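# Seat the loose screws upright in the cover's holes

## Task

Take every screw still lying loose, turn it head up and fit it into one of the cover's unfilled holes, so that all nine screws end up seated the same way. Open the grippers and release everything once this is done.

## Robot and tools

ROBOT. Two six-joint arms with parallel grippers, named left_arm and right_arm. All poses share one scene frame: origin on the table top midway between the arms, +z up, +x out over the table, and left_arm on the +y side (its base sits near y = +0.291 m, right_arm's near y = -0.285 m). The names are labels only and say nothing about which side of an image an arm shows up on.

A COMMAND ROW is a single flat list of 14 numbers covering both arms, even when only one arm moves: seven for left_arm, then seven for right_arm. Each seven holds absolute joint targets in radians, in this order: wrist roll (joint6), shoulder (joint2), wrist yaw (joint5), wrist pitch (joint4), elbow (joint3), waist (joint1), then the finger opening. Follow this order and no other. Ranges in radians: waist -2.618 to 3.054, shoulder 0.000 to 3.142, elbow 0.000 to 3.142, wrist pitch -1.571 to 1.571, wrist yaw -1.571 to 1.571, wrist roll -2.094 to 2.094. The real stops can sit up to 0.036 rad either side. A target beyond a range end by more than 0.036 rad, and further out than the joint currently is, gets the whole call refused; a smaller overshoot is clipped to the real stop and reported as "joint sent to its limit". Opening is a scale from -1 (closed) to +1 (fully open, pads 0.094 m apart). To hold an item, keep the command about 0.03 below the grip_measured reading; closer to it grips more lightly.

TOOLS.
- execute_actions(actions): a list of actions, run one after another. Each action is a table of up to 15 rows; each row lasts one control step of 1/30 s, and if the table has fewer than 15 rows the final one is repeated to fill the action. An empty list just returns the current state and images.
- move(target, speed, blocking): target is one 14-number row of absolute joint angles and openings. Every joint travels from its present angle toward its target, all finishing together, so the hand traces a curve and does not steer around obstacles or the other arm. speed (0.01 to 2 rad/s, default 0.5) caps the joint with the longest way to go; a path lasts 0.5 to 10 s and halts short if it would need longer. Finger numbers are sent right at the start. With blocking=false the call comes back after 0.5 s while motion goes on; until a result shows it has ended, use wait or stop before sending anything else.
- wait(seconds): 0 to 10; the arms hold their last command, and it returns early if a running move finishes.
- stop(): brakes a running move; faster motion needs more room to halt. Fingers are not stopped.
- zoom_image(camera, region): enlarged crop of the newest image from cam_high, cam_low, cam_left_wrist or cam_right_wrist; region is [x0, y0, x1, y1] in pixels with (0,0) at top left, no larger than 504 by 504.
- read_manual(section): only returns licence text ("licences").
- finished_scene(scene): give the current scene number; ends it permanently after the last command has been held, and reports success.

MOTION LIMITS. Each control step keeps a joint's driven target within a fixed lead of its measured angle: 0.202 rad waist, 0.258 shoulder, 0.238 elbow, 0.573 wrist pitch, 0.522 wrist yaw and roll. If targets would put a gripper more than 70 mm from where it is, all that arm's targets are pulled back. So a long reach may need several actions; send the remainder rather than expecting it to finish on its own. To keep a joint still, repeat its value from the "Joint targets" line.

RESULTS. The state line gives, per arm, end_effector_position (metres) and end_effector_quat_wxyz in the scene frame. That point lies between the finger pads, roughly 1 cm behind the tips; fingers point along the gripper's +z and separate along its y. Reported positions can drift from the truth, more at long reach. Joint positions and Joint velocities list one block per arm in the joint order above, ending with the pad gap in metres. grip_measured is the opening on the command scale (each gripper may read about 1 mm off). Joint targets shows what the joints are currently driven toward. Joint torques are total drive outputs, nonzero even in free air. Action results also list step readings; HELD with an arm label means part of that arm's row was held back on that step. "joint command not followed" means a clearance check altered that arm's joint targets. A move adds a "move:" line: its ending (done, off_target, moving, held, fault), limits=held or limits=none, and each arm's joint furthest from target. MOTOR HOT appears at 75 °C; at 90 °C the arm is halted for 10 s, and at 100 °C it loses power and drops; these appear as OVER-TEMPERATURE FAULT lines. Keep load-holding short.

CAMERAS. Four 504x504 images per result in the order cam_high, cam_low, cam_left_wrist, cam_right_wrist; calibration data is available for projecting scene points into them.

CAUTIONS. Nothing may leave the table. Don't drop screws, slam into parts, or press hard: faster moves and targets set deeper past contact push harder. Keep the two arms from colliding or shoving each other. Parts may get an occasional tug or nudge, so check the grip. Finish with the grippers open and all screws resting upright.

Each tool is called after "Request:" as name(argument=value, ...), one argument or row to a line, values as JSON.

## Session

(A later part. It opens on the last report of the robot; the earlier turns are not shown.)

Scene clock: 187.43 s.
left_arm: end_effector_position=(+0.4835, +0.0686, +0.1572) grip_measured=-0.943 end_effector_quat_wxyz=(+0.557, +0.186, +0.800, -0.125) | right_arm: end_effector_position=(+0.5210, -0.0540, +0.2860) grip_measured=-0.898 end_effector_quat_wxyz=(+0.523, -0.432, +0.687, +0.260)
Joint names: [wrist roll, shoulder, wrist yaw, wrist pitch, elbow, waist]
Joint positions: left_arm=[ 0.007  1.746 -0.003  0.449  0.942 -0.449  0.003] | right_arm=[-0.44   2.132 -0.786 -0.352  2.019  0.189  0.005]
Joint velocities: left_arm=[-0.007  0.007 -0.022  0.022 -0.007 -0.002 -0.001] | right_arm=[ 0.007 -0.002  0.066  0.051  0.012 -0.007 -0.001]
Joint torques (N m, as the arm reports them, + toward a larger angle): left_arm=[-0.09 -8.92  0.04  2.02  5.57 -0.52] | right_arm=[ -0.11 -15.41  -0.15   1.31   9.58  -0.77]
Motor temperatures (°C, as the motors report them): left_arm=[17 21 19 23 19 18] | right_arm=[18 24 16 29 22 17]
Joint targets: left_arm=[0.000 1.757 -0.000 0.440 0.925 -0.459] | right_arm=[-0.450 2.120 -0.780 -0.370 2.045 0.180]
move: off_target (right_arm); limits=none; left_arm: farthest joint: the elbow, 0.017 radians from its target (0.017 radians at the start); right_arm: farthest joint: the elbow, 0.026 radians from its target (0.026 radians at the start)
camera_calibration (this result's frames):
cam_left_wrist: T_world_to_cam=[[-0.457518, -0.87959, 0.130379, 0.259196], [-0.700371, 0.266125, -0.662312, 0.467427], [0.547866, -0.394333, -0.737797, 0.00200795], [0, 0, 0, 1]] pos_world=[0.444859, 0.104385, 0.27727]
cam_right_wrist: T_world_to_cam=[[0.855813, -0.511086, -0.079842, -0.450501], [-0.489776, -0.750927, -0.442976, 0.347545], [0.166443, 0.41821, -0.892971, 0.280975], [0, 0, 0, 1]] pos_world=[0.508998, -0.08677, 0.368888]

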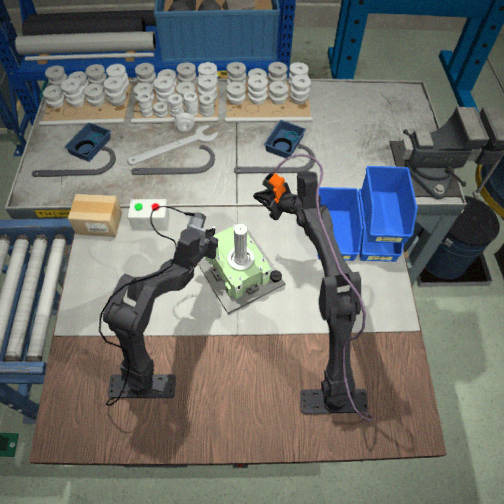

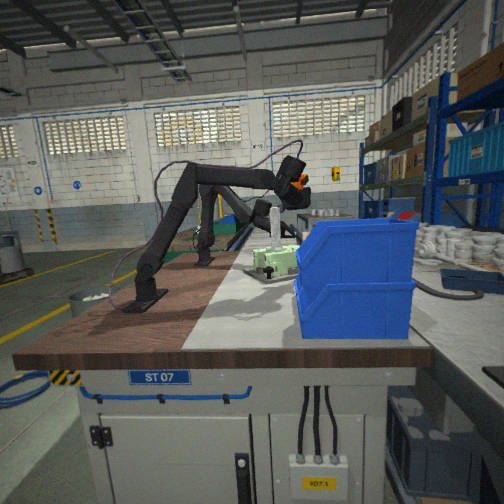

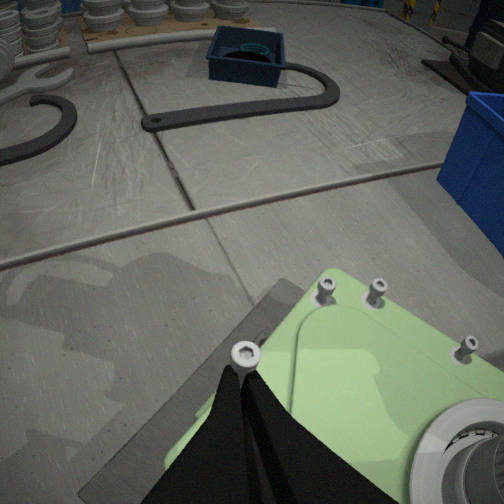

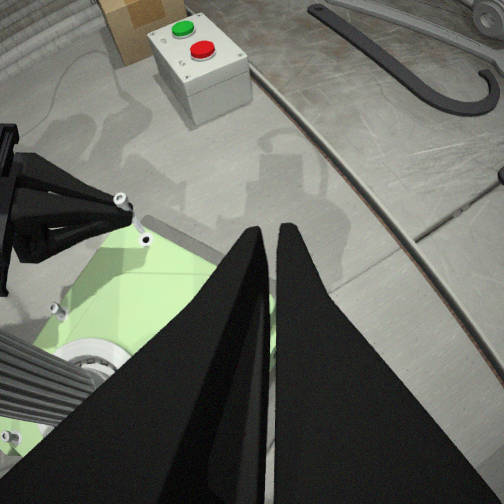

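Points at the hole. Step down.

Request:
execute_actions(
  actions=[
    [[0,1.773,0,0.44,0.925,-0.459,-0.975,-0.45,2.12,-0.78,-0.37,2.045,0.18,-0.9],[0,1.773,0,0.44,0.925,-0.459,-0.975,-0.45,2.12,-0.78,-0.37,2.045,0.18,-0.9],[0,1.766,0,0.44,0.925,-0.459,-0.975,-0.45,2.12,-0.78,-0.37,2.045,0.18,-0.9]],
  ],
)

Request:
zoom_image(
  camera="cam_right_wrist",
  region=[110,185,180,255],
)

Scene clock: 189.23 s.
left_arm: end_effector_position=(+0.4839, +0.0684, +0.1530) grip_measured=-0.943 end_effector_quat_wxyz=(+0.554, +0.186, +0.802, -0.124) | right_arm: end_effector_position=(+0.5210, -0.0540, +0.2860) grip_measured=-0.898 end_effector_quat_wxyz=(+0.523, -0.432, +0.687, +0.260)
Joint names: [wrist roll, shoulder, wrist yaw, wrist pitch, elbow, waist]
Joint positions: left_arm=[ 0.007  1.756 -0.003  0.451  0.942 -0.449  0.003] | right_arm=[-0.44   2.132 -0.786 -0.352  2.019  0.189  0.005]
Joint velocities: left_arm=[-0.022 -0.002 -0.051  0.007 -0.012 -0.002 -0.001] | right_arm=[ 0.007 -0.012 -0.007 -0.051  0.017  0.017 -0.001]
Joint torques (N m, as the arm reports them, + toward a larger angle): left_arm=[-0.08 -8.77  0.06  2.01  5.62 -0.43] | right_arm=[ -0.09 -15.37  -0.15   1.31   9.55  -0.78]
Motor temperatures (°C, as the motors report them): left_arm=[17 21 19 24 19 18] | right_arm=[18 24 16 29 22 17]
Joint targets: left_arm=[0.000 1.766 0.000 0.440 0.925 -0.459] | right_arm=[-0.450 2.120 -0.780 -0.370 2.045 0.180]
Step readings (joint positions):
0: left_arm=[0.007 1.746 -0.003 0.449 0.942 -0.449] | right_arm=[-0.440 2.132 -0.786 -0.352 2.019 0.189]
1: left_arm=[0.007 1.747 -0.003 0.449 0.942 -0.449] | right_arm=[-0.440 2.132 -0.786 -0.352 2.019 0.189]
2: left_arm=[0.007 1.749 -0.003 0.451 0.942 -0.449] | right_arm=[-0.440 2.132 -0.786 -0.352 2.019 0.189]
4: left_arm=[0.007 1.754 -0.003 0.451 0.942 -0.449] | right_arm=[-0.440 2.132 -0.786 -0.352 2.019 0.189]
8: left_arm=[0.007 1.756 -0.003 0.451 0.942 -0.449] | right_arm=[-0.440 2.132 -0.786 -0.352 2.019 0.189]
15: Joint positions above
camera_calibration (this result's frames):
cam_left_wrist: T_world_to_cam=[[-0.456667, -0.880003, 0.130578, 0.259341], [-0.704673, 0.26821, -0.656886, 0.466185], [0.543039, -0.391993, -0.742597, 0.00148263], [0, 0, 0, 1]] pos_world=[0.446135, 0.103766, 0.273467]
cam_right_wrist: T_world_to_cam=[[0.855813, -0.511086, -0.079842, -0.450501], [-0.489776, -0.750927, -0.442976, 0.347545], [0.166443, 0.41821, -0.892971, 0.280975], [0, 0, 0, 1]] pos_world=[0.508998, -0.08677, 0.368888]

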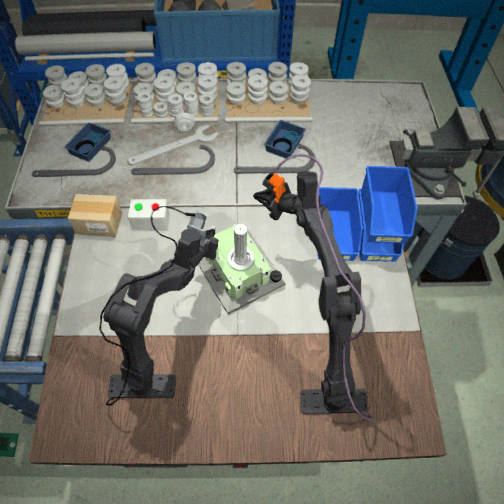

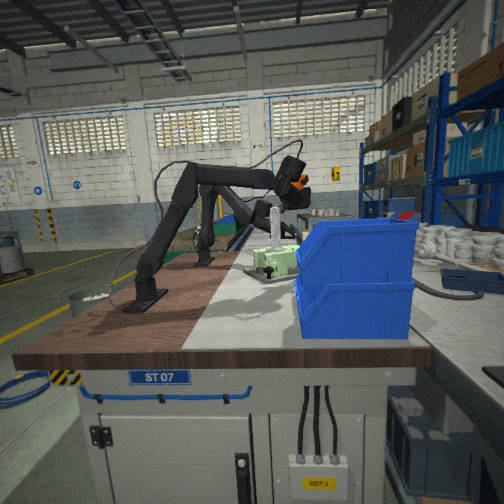

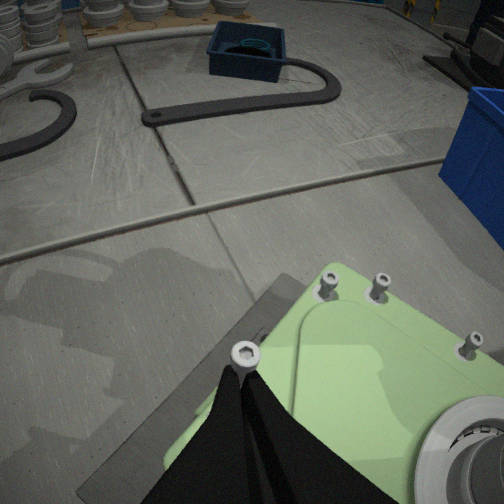

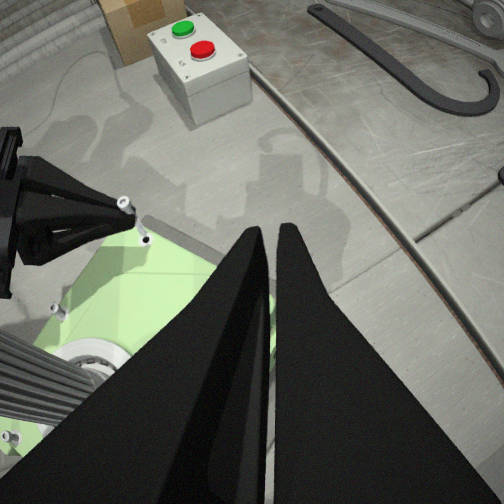

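Region (110, 185, 180, 255) of cam_right_wrist's 504x504 image, scaled by 7.200, with more detail than that image has.

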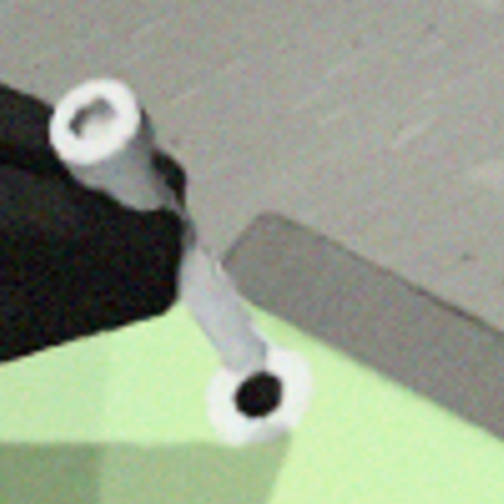

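Request:
execute_actions(
  actions=[
    [[0,1.766,0,0.418,0.925,-0.459,-0.975,-0.45,2.12,-0.78,-0.37,2.045,0.18,-0.9]],
  ],
)

Request:
zoom_image(
  camera="cam_right_wrist",
  region=[110,185,180,255],
)

Scene clock: 190.67 s.
left_arm: end_effector_position=(+0.4830, +0.0688, +0.1504) grip_measured=-0.943 end_effector_quat_wxyz=(+0.550, +0.187, +0.805, -0.123) | right_arm: end_effector_position=(+0.5210, -0.0540, +0.2860) grip_measured=-0.898 end_effector_quat_wxyz=(+0.523, -0.432, +0.687, +0.260)
Joint names: [wrist roll, shoulder, wrist yaw, wrist pitch, elbow, waist]
Joint positions: left_arm=[ 0.007  1.756 -0.003  0.44   0.942 -0.449  0.003] | right_arm=[-0.44   2.132 -0.786 -0.352  2.019  0.189  0.005]
Joint velocities: left_arm=[ 0.051 -0.017 -0.066  0.007 -0.002  0.002 -0.   ] | right_arm=[-0.051 -0.012  0.022  0.007  0.012 -0.012 -0.   ]
Joint torques (N m, as the arm reports them, + toward a larger angle): left_arm=[-0.1  -8.96  0.05  1.9   5.55 -0.59] | right_arm=[ -0.09 -15.37  -0.13   1.31   9.56  -0.79]
Motor temperatures (°C, as the motors report them): left_arm=[17 21 19 24 19 18] | right_arm=[18 24 16 29 22 17]
Joint targets: left_arm=[-0.000 1.766 -0.000 0.418 0.925 -0.459] | right_arm=[-0.450 2.120 -0.780 -0.370 2.045 0.180]
Step readings (joint positions):
0: left_arm=[0.007 1.756 -0.003 0.451 0.942 -0.449] | right_arm=[-0.440 2.132 -0.786 -0.352 2.019 0.189]
1: left_arm=[0.007 1.756 -0.003 0.450 0.942 -0.449] | right_arm=[-0.440 2.132 -0.786 -0.352 2.019 0.189]
2: left_arm=[0.007 1.756 -0.003 0.448 0.942 -0.449] | right_arm=[-0.440 2.132 -0.786 -0.352 2.019 0.189]
4: left_arm=[0.007 1.756 -0.003 0.445 0.942 -0.449] | right_arm=[-0.440 2.132 -0.786 -0.352 2.019 0.189]
8: left_arm=[0.007 1.756 -0.003 0.441 0.942 -0.449] | right_arm=[-0.440 2.132 -0.786 -0.352 2.019 0.189]
15: Joint positions above
camera_calibration (this result's frames):
cam_left_wrist: T_world_to_cam=[[-0.45532, -0.880655, 0.130879, 0.259009], [-0.711394, 0.271468, -0.648247, 0.465394], [0.535353, -0.388267, -0.750098, 0.00477345], [0, 0, 0, 1]] pos_world=[0.446455, 0.103611, 0.271372]
cam_right_wrist: T_world_to_cam=[[0.855813, -0.511086, -0.079842, -0.450501], [-0.489776, -0.750927, -0.442976, 0.347545], [0.166443, 0.41821, -0.892971, 0.280975], [0, 0, 0, 1]] pos_world=[0.508998, -0.08677, 0.368888]

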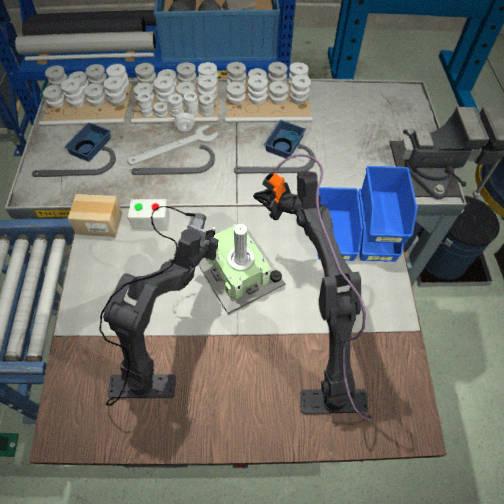

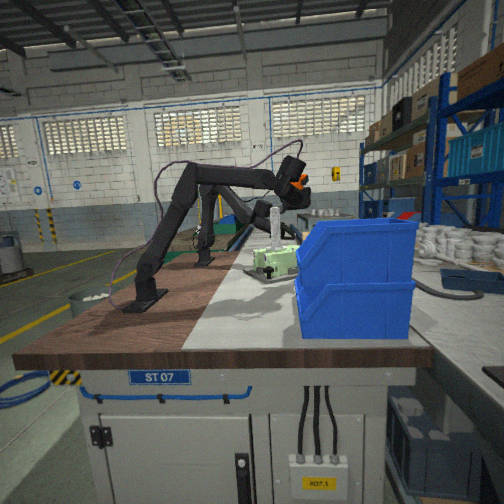

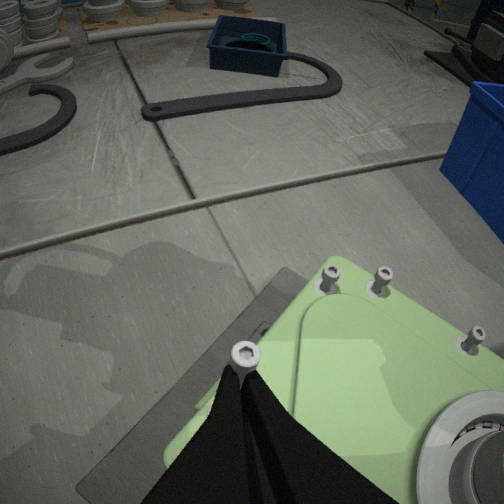

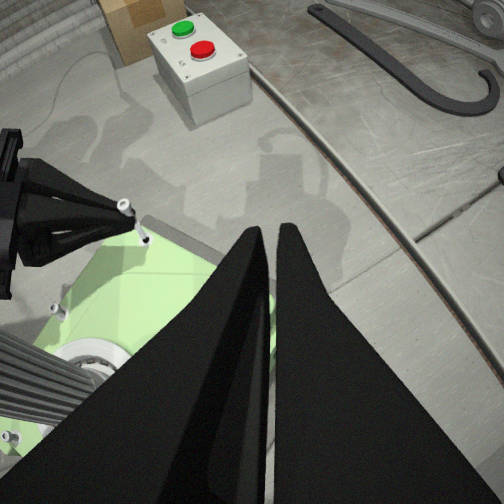

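Region (110, 185, 180, 255) of cam_right_wrist's 504x504 image, scaled by 7.200, with more detail than that image has.

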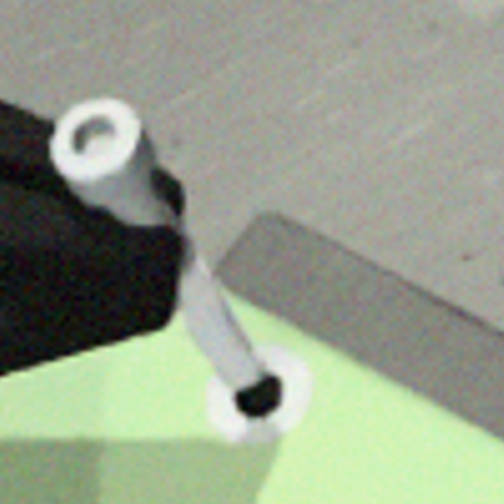

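Request:
execute_actions(
  actions=[
    [[0,1.783,0,0.422,0.925,-0.459,-0.975,-0.45,2.12,-0.78,-0.37,2.045,0.18,-0.9],[0,1.783,0,0.422,0.925,-0.459,-0.975,-0.45,2.12,-0.78,-0.37,2.045,0.18,-0.9],[0,1.774,0,0.422,0.925,-0.459,-0.975,-0.45,2.12,-0.78,-0.37,2.045,0.18,-0.9]],
  ],
)

Request:
zoom_image(
  camera="cam_right_wrist",
  region=[110,185,180,255],
)

Request:
zoom_image(
  camera="cam_left_wrist",
  region=[170,340,290,460],
)

Scene clock: 192.53 s.
left_arm: end_effector_position=(+0.4831, +0.0688, +0.1457) grip_measured=-0.943 end_effector_quat_wxyz=(+0.546, +0.187, +0.808, -0.122) | right_arm: end_effector_position=(+0.5210, -0.0540, +0.2860) grip_measured=-0.898 end_effector_quat_wxyz=(+0.523, -0.432, +0.687, +0.260)
Joint names: [wrist roll, shoulder, wrist yaw, wrist pitch, elbow, waist]
Joint positions: left_arm=[ 0.007  1.765 -0.003  0.438  0.942 -0.449  0.003] | right_arm=[-0.44   2.132 -0.786 -0.352  2.019  0.189  0.005]
Joint velocities: left_arm=[-0.007  0.002 -0.037  0.066 -0.002  0.007  0.   ] | right_arm=[ 0.022 -0.007 -0.066  0.066  0.017 -0.012  0.001]
Joint torques (N m, as the arm reports them, + toward a larger angle): left_arm=[-0.07 -9.12  0.05  1.94  5.6  -0.49] | right_arm=[ -0.11 -15.4   -0.14   1.31   9.52  -0.78]
Motor temperatures (°C, as the motors report them): left_arm=[17 21 19 24 19 18] | right_arm=[18 24 16 29 22 17]
Joint targets: left_arm=[0.000 1.774 -0.000 0.422 0.925 -0.459] | right_arm=[-0.450 2.120 -0.780 -0.370 2.045 0.180]
Step readings (joint positions):
0: left_arm=[0.007 1.756 -0.003 0.439 0.942 -0.449] | right_arm=[-0.440 2.132 -0.786 -0.352 2.019 0.189]
1: left_arm=[0.007 1.757 -0.003 0.439 0.942 -0.449] | right_arm=[-0.440 2.132 -0.786 -0.352 2.019 0.189]
2: left_arm=[0.007 1.759 -0.003 0.440 0.942 -0.449] | right_arm=[-0.440 2.132 -0.786 -0.352 2.019 0.189]
4: left_arm=[0.007 1.763 -0.003 0.438 0.942 -0.449] | right_arm=[-0.440 2.132 -0.786 -0.352 2.019 0.189]
8: left_arm=[0.007 1.765 -0.003 0.438 0.942 -0.449] | right_arm=[-0.440 2.132 -0.786 -0.352 2.019 0.189]
15: Joint positions above
camera_calibration (this result's frames):
cam_left_wrist: T_world_to_cam=[[-0.454106, -0.881244, 0.131135, 0.259039], [-0.717365, 0.274363, -0.6404, 0.463999], [0.52837, -0.384881, -0.756764, 0.00530904], [0, 0, 0, 1]] pos_world=[0.447683, 0.103016, 0.267193]
cam_right_wrist: T_world_to_cam=[[0.855813, -0.511086, -0.079842, -0.450501], [-0.489776, -0.750927, -0.442976, 0.347545], [0.166443, 0.41821, -0.892971, 0.280975], [0, 0, 0, 1]] pos_world=[0.508998, -0.08677, 0.368888]

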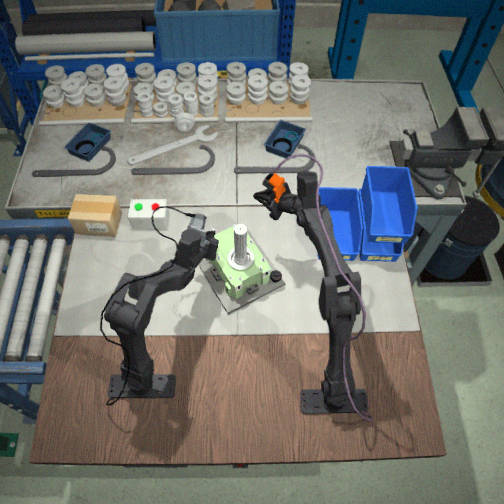

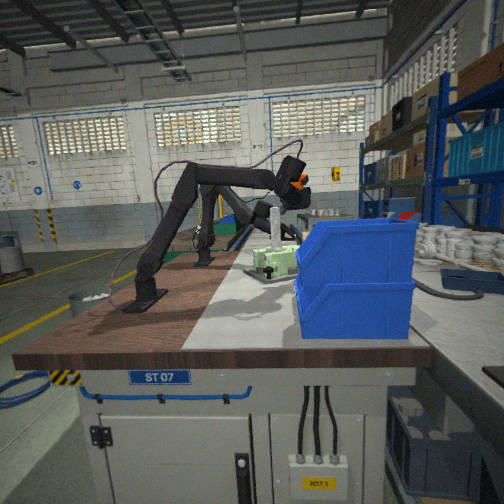

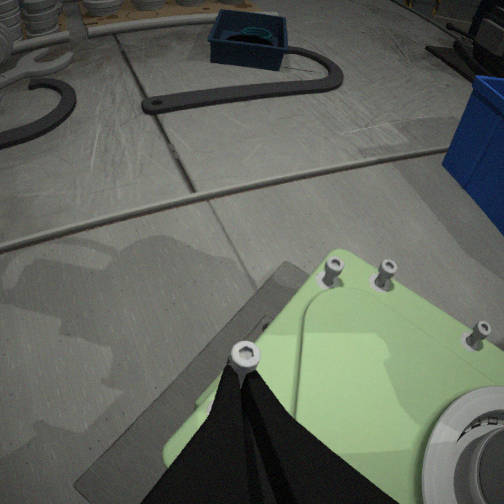

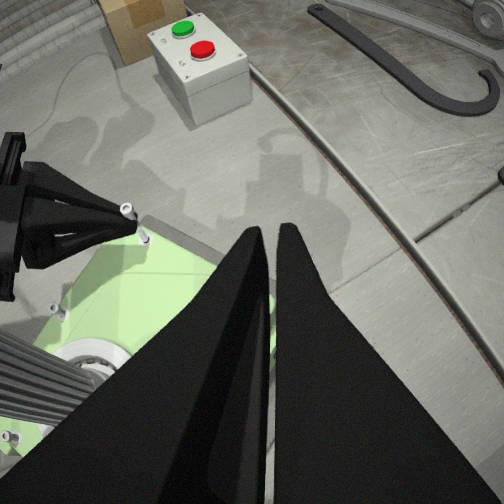

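Region (110, 185, 180, 255) of cam_right_wrist's 504x504 image, scaled by 7.200, with more detail than that image has.

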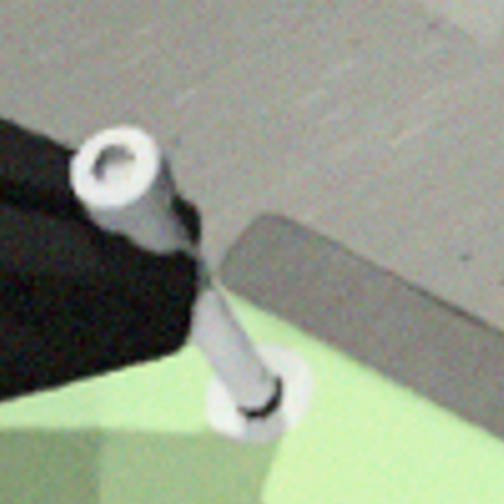

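Region (170, 340, 290, 460) of cam_left_wrist's 504x504 image, scaled by 4.200, with more detail than that image has.

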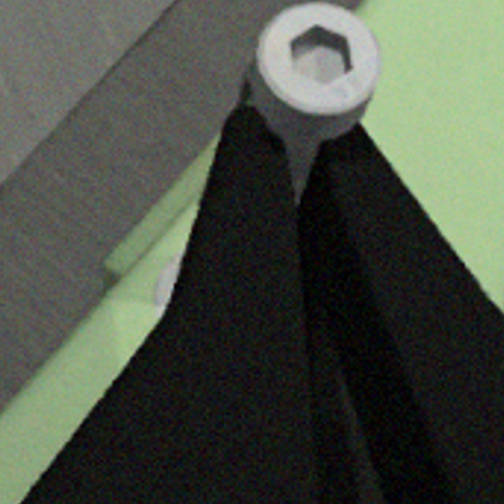

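Request:
execute_actions(
  actions=[
    [[0,1.774,0,0.408,0.925,-0.459,-0.975,-0.45,2.12,-0.78,-0.37,2.045,0.18,-0.9]],
  ],
)

Request:
zoom_image(
  camera="cam_right_wrist",
  region=[110,185,180,255],
)

Scene clock: 194.30 s.
left_arm: end_effector_position=(+0.4824, +0.0691, +0.1437) grip_measured=-0.943 end_effector_quat_wxyz=(+0.542, +0.188, +0.810, -0.121) | right_arm: end_effector_position=(+0.5210, -0.0540, +0.2860) grip_measured=-0.898 end_effector_quat_wxyz=(+0.523, -0.432, +0.687, +0.260)
Joint names: [wrist roll, shoulder, wrist yaw, wrist pitch, elbow, waist]
Joint positions: left_arm=[ 0.007  1.765 -0.003  0.429  0.942 -0.449  0.003] | right_arm=[-0.44   2.132 -0.786 -0.352  2.019  0.189  0.005]
Joint velocities: left_arm=[-0.007  0.002 -0.022  0.037  0.002 -0.027 -0.   ] | right_arm=[-0.022 -0.002  0.022 -0.037 -0.017 -0.012  0.   ]
Joint torques (N m, as the arm reports them, + toward a larger angle): left_arm=[-0.07 -9.14  0.04  1.91  5.65 -0.54] | right_arm=[ -0.1  -15.38  -0.16   1.3    9.51  -0.75]
Motor temperatures (°C, as the motors report them): left_arm=[17 21 19 24 19 18] | right_arm=[18 25 16 29 22 17]
Joint targets: left_arm=[-0.000 1.774 -0.000 0.408 0.925 -0.459] | right_arm=[-0.450 2.120 -0.780 -0.370 2.045 0.180]
Step readings (joint positions):
0: left_arm=[0.007 1.765 -0.003 0.438 0.942 -0.449] | right_arm=[-0.440 2.132 -0.786 -0.352 2.019 0.189]
1: left_arm=[0.007 1.765 -0.003 0.437 0.942 -0.449] | right_arm=[-0.440 2.132 -0.786 -0.352 2.019 0.189]
2: left_arm=[0.007 1.765 -0.003 0.436 0.942 -0.449] | right_arm=[-0.440 2.132 -0.786 -0.352 2.019 0.189]
4: left_arm=[0.007 1.765 -0.003 0.433 0.942 -0.449] | right_arm=[-0.440 2.132 -0.786 -0.352 2.019 0.189]
8: left_arm=[0.007 1.765 -0.003 0.430 0.942 -0.449] | right_arm=[-0.440 2.132 -0.786 -0.352 2.019 0.189]
15: Joint positions above
camera_calibration (this result's frames):
cam_left_wrist: T_world_to_cam=[[-0.45307, -0.881746, 0.131343, 0.258789], [-0.722395, 0.276801, -0.633661, 0.463362], [0.522373, -0.381974, -0.762379, 0.0078138], [0, 0, 0, 1]] pos_world=[0.447898, 0.102912, 0.265582]
cam_right_wrist: T_world_to_cam=[[0.855813, -0.511086, -0.079842, -0.450501], [-0.489776, -0.750927, -0.442976, 0.347545], [0.166443, 0.41821, -0.892971, 0.280975], [0, 0, 0, 1]] pos_world=[0.508998, -0.08677, 0.368888]

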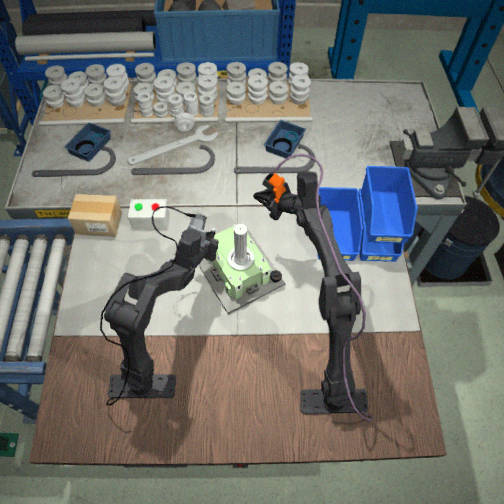

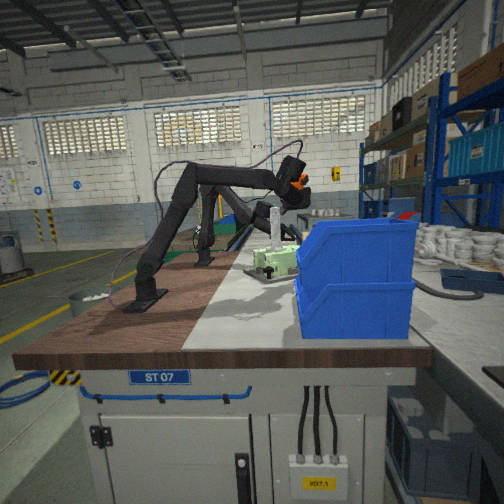

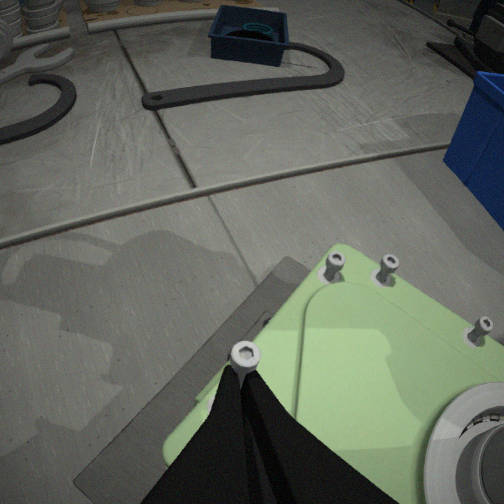

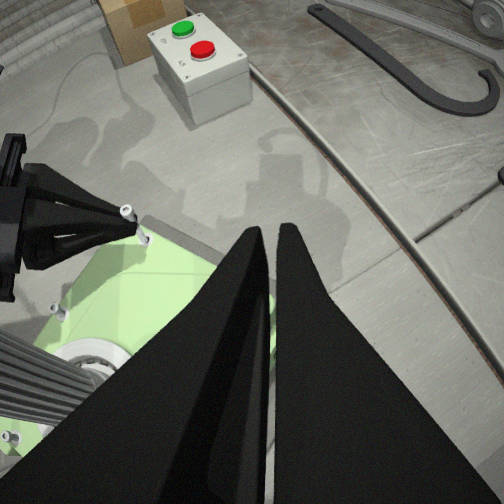

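Region (110, 185, 180, 255) of cam_right_wrist's 504x504 image, scaled by 7.200, with more detail than that image has.

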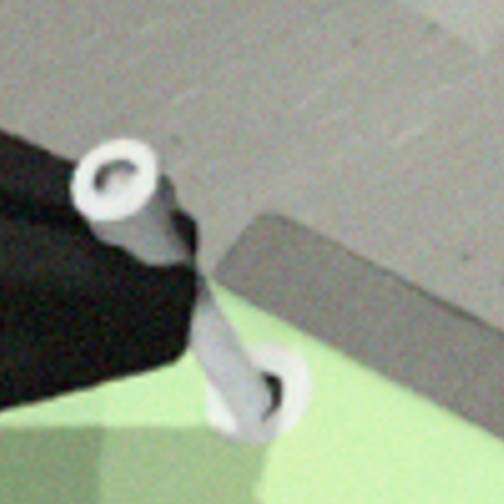

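Request:
execute_actions(
  actions=[
    [[0,1.774,-0.03,0.435,0.925,-0.459,-0.975,-0.45,2.12,-0.78,-0.37,2.045,0.18,-0.9]],
  ],
)

Request:
zoom_image(
  camera="cam_right_wrist",
  region=[110,185,180,255],
)

Request:
zoom_image(
  camera="cam_left_wrist",
  region=[170,340,290,460],
)

Scene clock: 195.93 s.
left_arm: end_effector_position=(+0.4846, +0.0717, +0.1459) grip_measured=-0.943 end_effector_quat_wxyz=(+0.547, +0.182, +0.809, -0.114) | right_arm: end_effector_position=(+0.5210, -0.0540, +0.2860) grip_measured=-0.898 end_effector_quat_wxyz=(+0.523, -0.432, +0.687, +0.260)
Joint names: [wrist roll, shoulder, wrist yaw, wrist pitch, elbow, waist]
Joint positions: left_arm=[ 0.007  1.765 -0.022  0.439  0.942 -0.449  0.003] | right_arm=[-0.44   2.132 -0.786 -0.352  2.019  0.189  0.005]
Joint velocities: left_arm=[-0.007 -0.002 -0.051 -0.095  0.002 -0.002  0.001] | right_arm=[ 0.037 -0.002 -0.007 -0.037  0.002  0.002 -0.   ]
Joint torques (N m, as the arm reports them, + toward a larger angle): left_arm=[-0.13 -8.88 -0.08  2.03  5.62 -0.5 ] | right_arm=[ -0.11 -15.44  -0.15   1.3    9.53  -0.78]
Motor temperatures (°C, as the motors report them): left_arm=[17 21 19 24 19 18] | right_arm=[18 25 16 29 22 17]
Joint targets: left_arm=[-0.000 1.774 -0.030 0.435 0.925 -0.459] | right_arm=[-0.450 2.120 -0.780 -0.370 2.045 0.180]
Step readings (joint positions):
0: left_arm=[0.007 1.765 -0.003 0.429 0.942 -0.449] | right_arm=[-0.440 2.132 -0.786 -0.352 2.019 0.189]
1: left_arm=[0.007 1.765 -0.006 0.430 0.942 -0.449] | right_arm=[-0.440 2.132 -0.786 -0.352 2.019 0.189]
2: left_arm=[0.007 1.765 -0.009 0.432 0.942 -0.449] | right_arm=[-0.440 2.132 -0.786 -0.352 2.019 0.189]
4: left_arm=[0.007 1.765 -0.014 0.435 0.942 -0.449] | right_arm=[-0.440 2.132 -0.786 -0.352 2.019 0.189]
8: left_arm=[0.007 1.765 -0.019 0.438 0.942 -0.449] | right_arm=[-0.440 2.132 -0.786 -0.352 2.019 0.189]
15: Joint positions above
camera_calibration (this result's frames):
cam_left_wrist: T_world_to_cam=[[-0.439237, -0.889747, 0.124177, 0.256736], [-0.719647, 0.265737, -0.641476, 0.466248], [0.537753, -0.371124, -0.757026, 0.000322911], [0, 0, 0, 1]] pos_world=[0.448128, 0.104651, 0.267451]
cam_right_wrist: T_world_to_cam=[[0.855813, -0.511086, -0.079842, -0.450501], [-0.489776, -0.750927, -0.442976, 0.347545], [0.166443, 0.41821, -0.892971, 0.280975], [0, 0, 0, 1]] pos_world=[0.508998, -0.08677, 0.368888]

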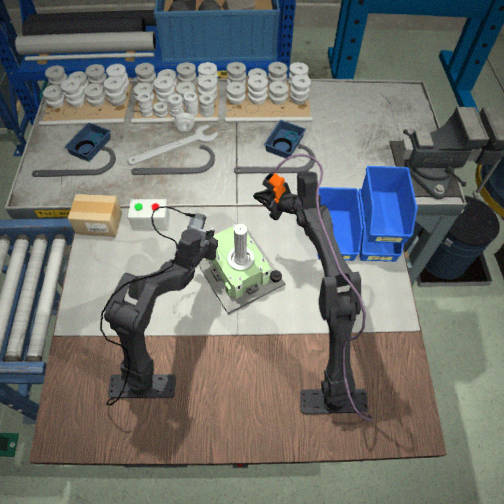

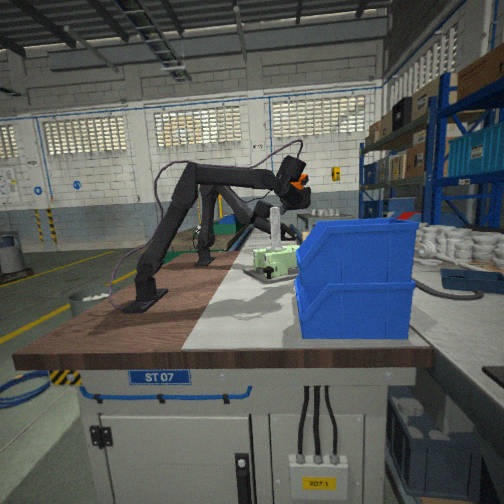

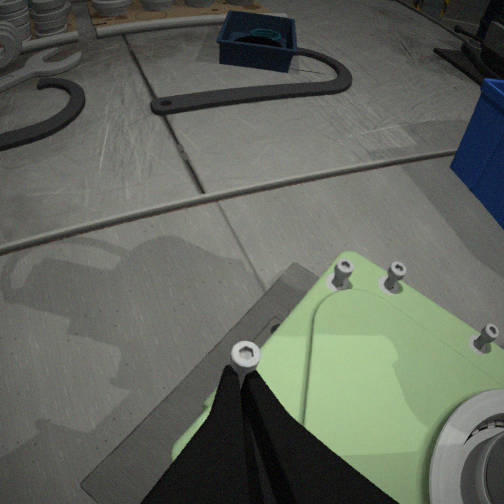

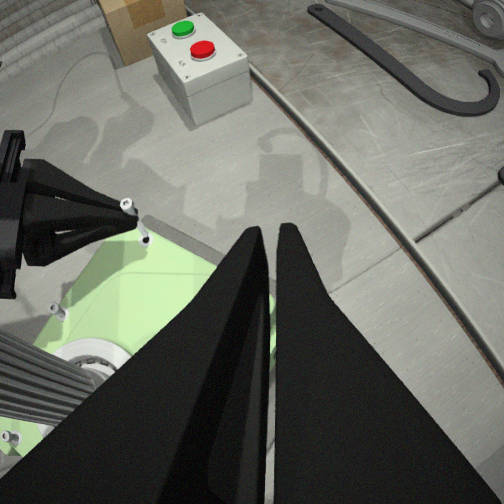

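Region (110, 185, 180, 255) of cam_right_wrist's 504x504 image, scaled by 7.200, with more detail than that image has.

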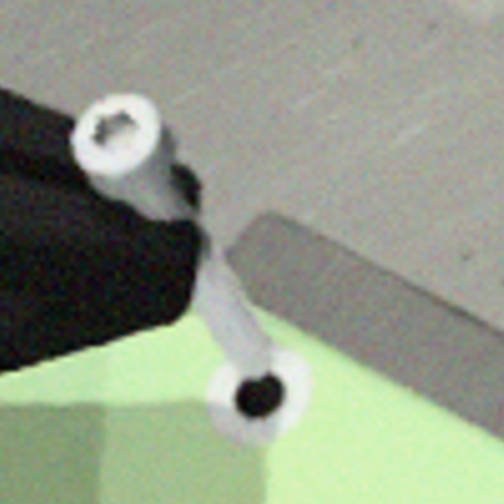

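Region (170, 340, 290, 460) of cam_left_wrist's 504x504 image, scaled by 4.200, with more detail than that image has.

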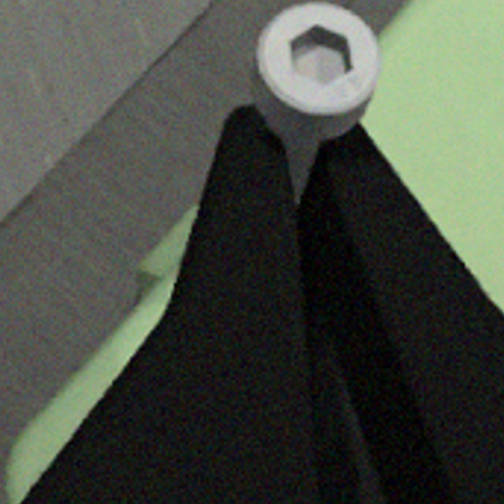

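Request:
execute_actions(
  actions=[
    [[0,1.774,-0.03,0.402,0.925,-0.459,-0.975,-0.45,2.12,-0.78,-0.37,2.045,0.18,-0.9]],
  ],
)

Request:
zoom_image(
  camera="cam_right_wrist",
  region=[110,185,180,255],
)

Scene clock: 197.47 s.
left_arm: end_effector_position=(+0.4834, +0.0725, +0.1424) grip_measured=-0.943 end_effector_quat_wxyz=(+0.541, +0.183, +0.813, -0.113) | right_arm: end_effector_position=(+0.5210, -0.0540, +0.2860) grip_measured=-0.898 end_effector_quat_wxyz=(+0.523, -0.432, +0.687, +0.260)
Joint names: [wrist roll, shoulder, wrist yaw, wrist pitch, elbow, waist]
Joint positions: left_arm=[ 0.007  1.765 -0.023  0.424  0.942 -0.449  0.003] | right_arm=[-0.44   2.132 -0.786 -0.352  2.019  0.189  0.005]
Joint velocities: left_arm=[-0.066 -0.007 -0.022 -0.051 -0.012 -0.012  0.   ] | right_arm=[ 0.007 -0.002  0.022 -0.066 -0.002 -0.002 -0.   ]
Joint torques (N m, as the arm reports them, + toward a larger angle): left_arm=[-0.09 -9.   -0.03  1.85  5.61 -0.59] | right_arm=[ -0.1  -15.39  -0.14   1.3    9.58  -0.8 ]
Motor temperatures (°C, as the motors report them): left_arm=[17 21 19 24 19 18] | right_arm=[18 25 16 29 22 17]
Joint targets: left_arm=[0.000 1.774 -0.030 0.402 0.925 -0.459] | right_arm=[-0.450 2.120 -0.780 -0.370 2.045 0.180]
Step readings (joint positions):
0: left_arm=[0.007 1.765 -0.023 0.439 0.942 -0.449] | right_arm=[-0.440 2.132 -0.786 -0.352 2.019 0.189]
1: left_arm=[0.007 1.765 -0.023 0.438 0.942 -0.449] | right_arm=[-0.440 2.132 -0.786 -0.352 2.019 0.189]
2: left_arm=[0.007 1.765 -0.023 0.435 0.942 -0.449] | right_arm=[-0.440 2.132 -0.786 -0.352 2.019 0.189]
4: left_arm=[0.007 1.765 -0.023 0.430 0.942 -0.449] | right_arm=[-0.440 2.132 -0.786 -0.352 2.019 0.189]
8: left_arm=[0.007 1.765 -0.023 0.426 0.942 -0.449] | right_arm=[-0.440 2.132 -0.786 -0.352 2.019 0.189]
15: Joint positions above
camera_calibration (this result's frames):
cam_left_wrist: T_world_to_cam=[[-0.436922, -0.890915, 0.123977, 0.256289], [-0.728483, 0.269624, -0.629774, 0.465224], [0.527648, -0.365477, -0.766821, 0.00449158], [0, 0, 0, 1]] pos_world=[0.448516, 0.104538, 0.264656]
cam_right_wrist: T_world_to_cam=[[0.855813, -0.511086, -0.079842, -0.450501], [-0.489776, -0.750927, -0.442976, 0.347545], [0.166443, 0.41821, -0.892971, 0.280975], [0, 0, 0, 1]] pos_world=[0.508998, -0.08677, 0.368888]

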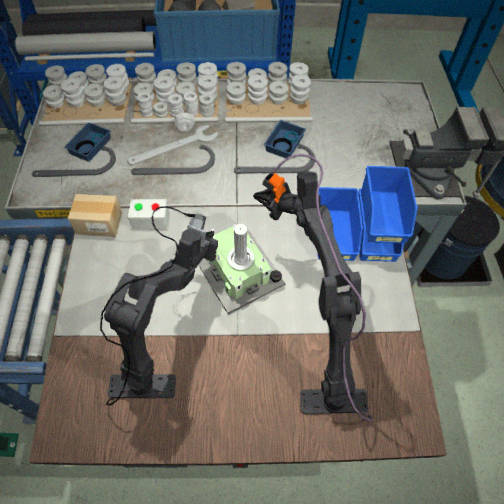

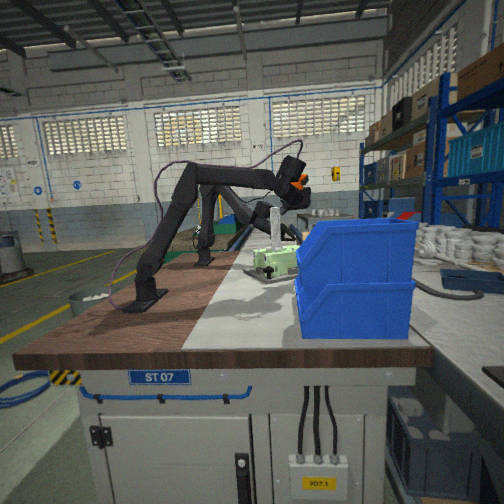

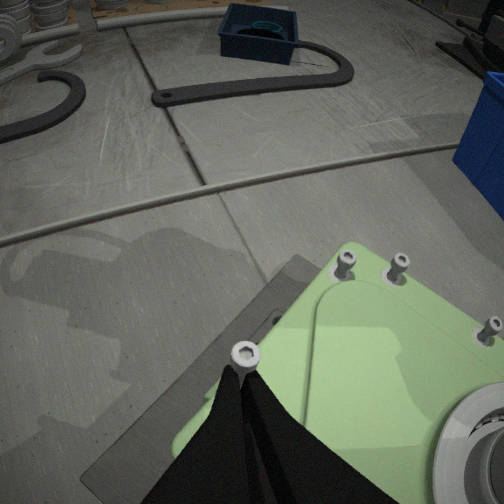

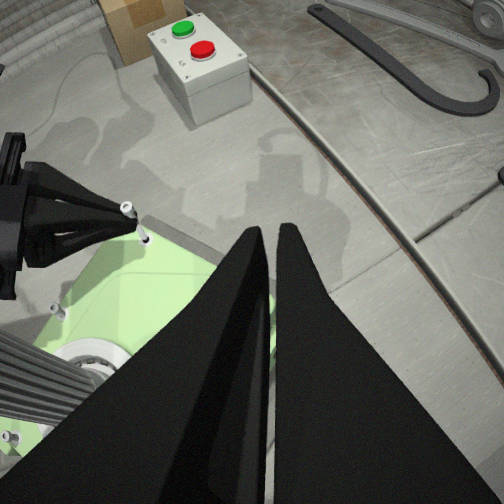

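Region (110, 185, 180, 255) of cam_right_wrist's 504x504 image, scaled by 7.200, with more detail than that image has.

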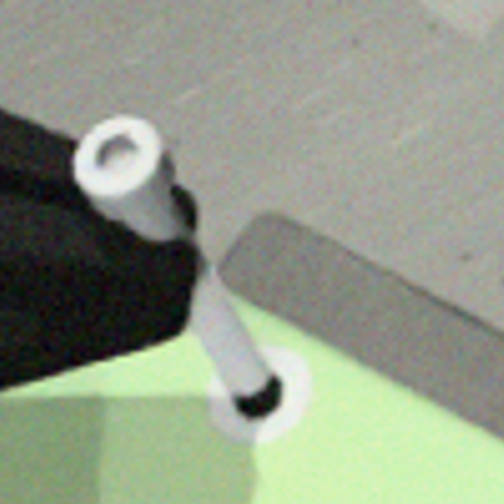

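Request:
execute_actions(
  actions=[
    [[0,1.792,-0.03,0.405,0.925,-0.459,-0.975,-0.45,2.12,-0.78,-0.37,2.045,0.18,-0.9],[0,1.792,-0.03,0.405,0.925,-0.459,-0.975,-0.45,2.12,-0.78,-0.37,2.045,0.18,-0.9],[0,1.782,-0.03,0.405,0.925,-0.459,-0.975,-0.45,2.12,-0.78,-0.37,2.045,0.18,-0.9]],
  ],
)

Request:
zoom_image(
  camera="cam_right_wrist",
  region=[110,185,180,255],
)

Scene clock: 199.60 s.
left_arm: end_effector_position=(+0.4836, +0.0724, +0.1402) grip_measured=-0.943 end_effector_quat_wxyz=(+0.540, +0.183, +0.814, -0.112) | right_arm: end_effector_position=(+0.5210, -0.0540, +0.2860) grip_measured=-0.898 end_effector_quat_wxyz=(+0.523, -0.432, +0.687, +0.260)
Joint names: [wrist roll, shoulder, wrist yaw, wrist pitch, elbow, waist]
Joint positions: left_arm=[ 0.007  1.77  -0.023  0.425  0.942 -0.449  0.003] | right_arm=[-0.44   2.132 -0.786 -0.352  2.019  0.189  0.005]
Joint velocities: left_arm=[-0.095  0.002  0.051 -0.022  0.007  0.002 -0.001] | right_arm=[ 0.022  0.012 -0.037 -0.007 -0.002 -0.002 -0.   ]
Joint torques (N m, as the arm reports them, + toward a larger angle): left_arm=[-0.04 -8.91 -0.09  1.93  5.59 -0.42] | right_arm=[ -0.11 -15.39  -0.15   1.3    9.51  -0.77]
Motor temperatures (°C, as the motors report them): left_arm=[17 21 19 24 19 18] | right_arm=[18 25 16 29 22 17]
Joint targets: left_arm=[0.000 1.782 -0.030 0.405 0.925 -0.459] | right_arm=[-0.450 2.120 -0.780 -0.370 2.045 0.180]
Step readings (joint positions):
0: left_arm=[0.007 1.765 -0.023 0.423 0.942 -0.449] | right_arm=[-0.440 2.132 -0.786 -0.352 2.019 0.189]
1: left_arm=[0.007 1.766 -0.023 0.423 0.942 -0.449] | right_arm=[-0.440 2.132 -0.786 -0.352 2.019 0.189]
2: left_arm=[0.007 1.768 -0.023 0.424 0.942 -0.449] | right_arm=[-0.440 2.132 -0.786 -0.352 2.019 0.189]
4: left_arm=[0.007 1.770 -0.023 0.425 0.942 -0.449] | right_arm=[-0.440 2.132 -0.786 -0.352 2.019 0.189]
8: left_arm=[0.007 1.770 -0.023 0.425 0.942 -0.449] | right_arm=[-0.440 2.132 -0.786 -0.352 2.019 0.189]
15: Joint positions above
camera_calibration (this result's frames):
cam_left_wrist: T_world_to_cam=[[-0.436538, -0.891101, 0.123992, 0.256388], [-0.730424, 0.270565, -0.627116, 0.464583], [0.525276, -0.364327, -0.768994, 0.00399202], [0, 0, 0, 1]] pos_world=[0.449169, 0.104221, 0.262627]
cam_right_wrist: T_world_to_cam=[[0.855813, -0.511086, -0.079842, -0.450501], [-0.489776, -0.750927, -0.442976, 0.347545], [0.166443, 0.41821, -0.892971, 0.280975], [0, 0, 0, 1]] pos_world=[0.508998, -0.08677, 0.368888]

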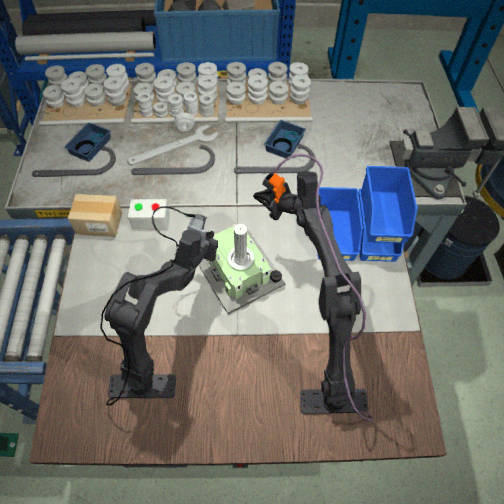

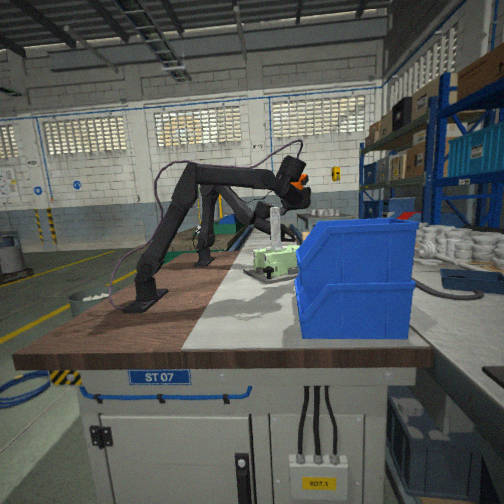

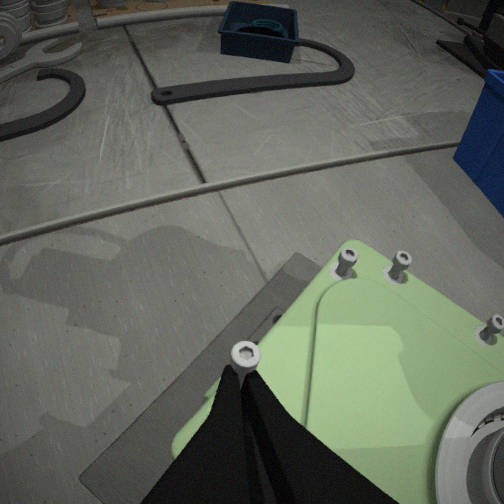

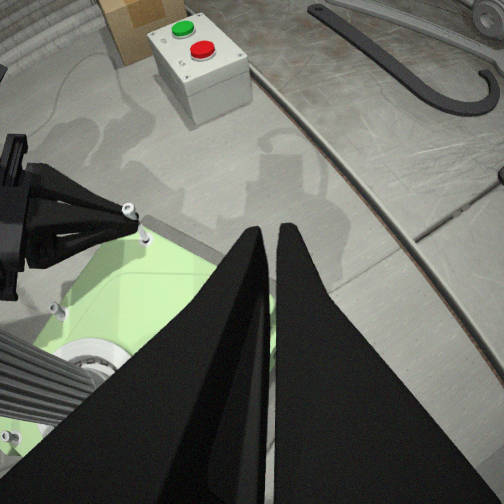

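Region (110, 185, 180, 255) of cam_right_wrist's 504x504 image, scaled by 7.200, with more detail than that image has.

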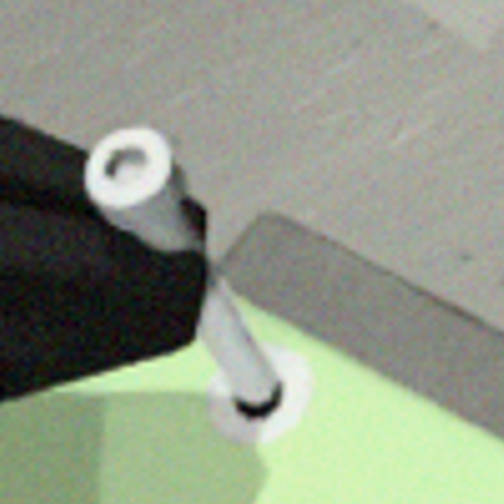

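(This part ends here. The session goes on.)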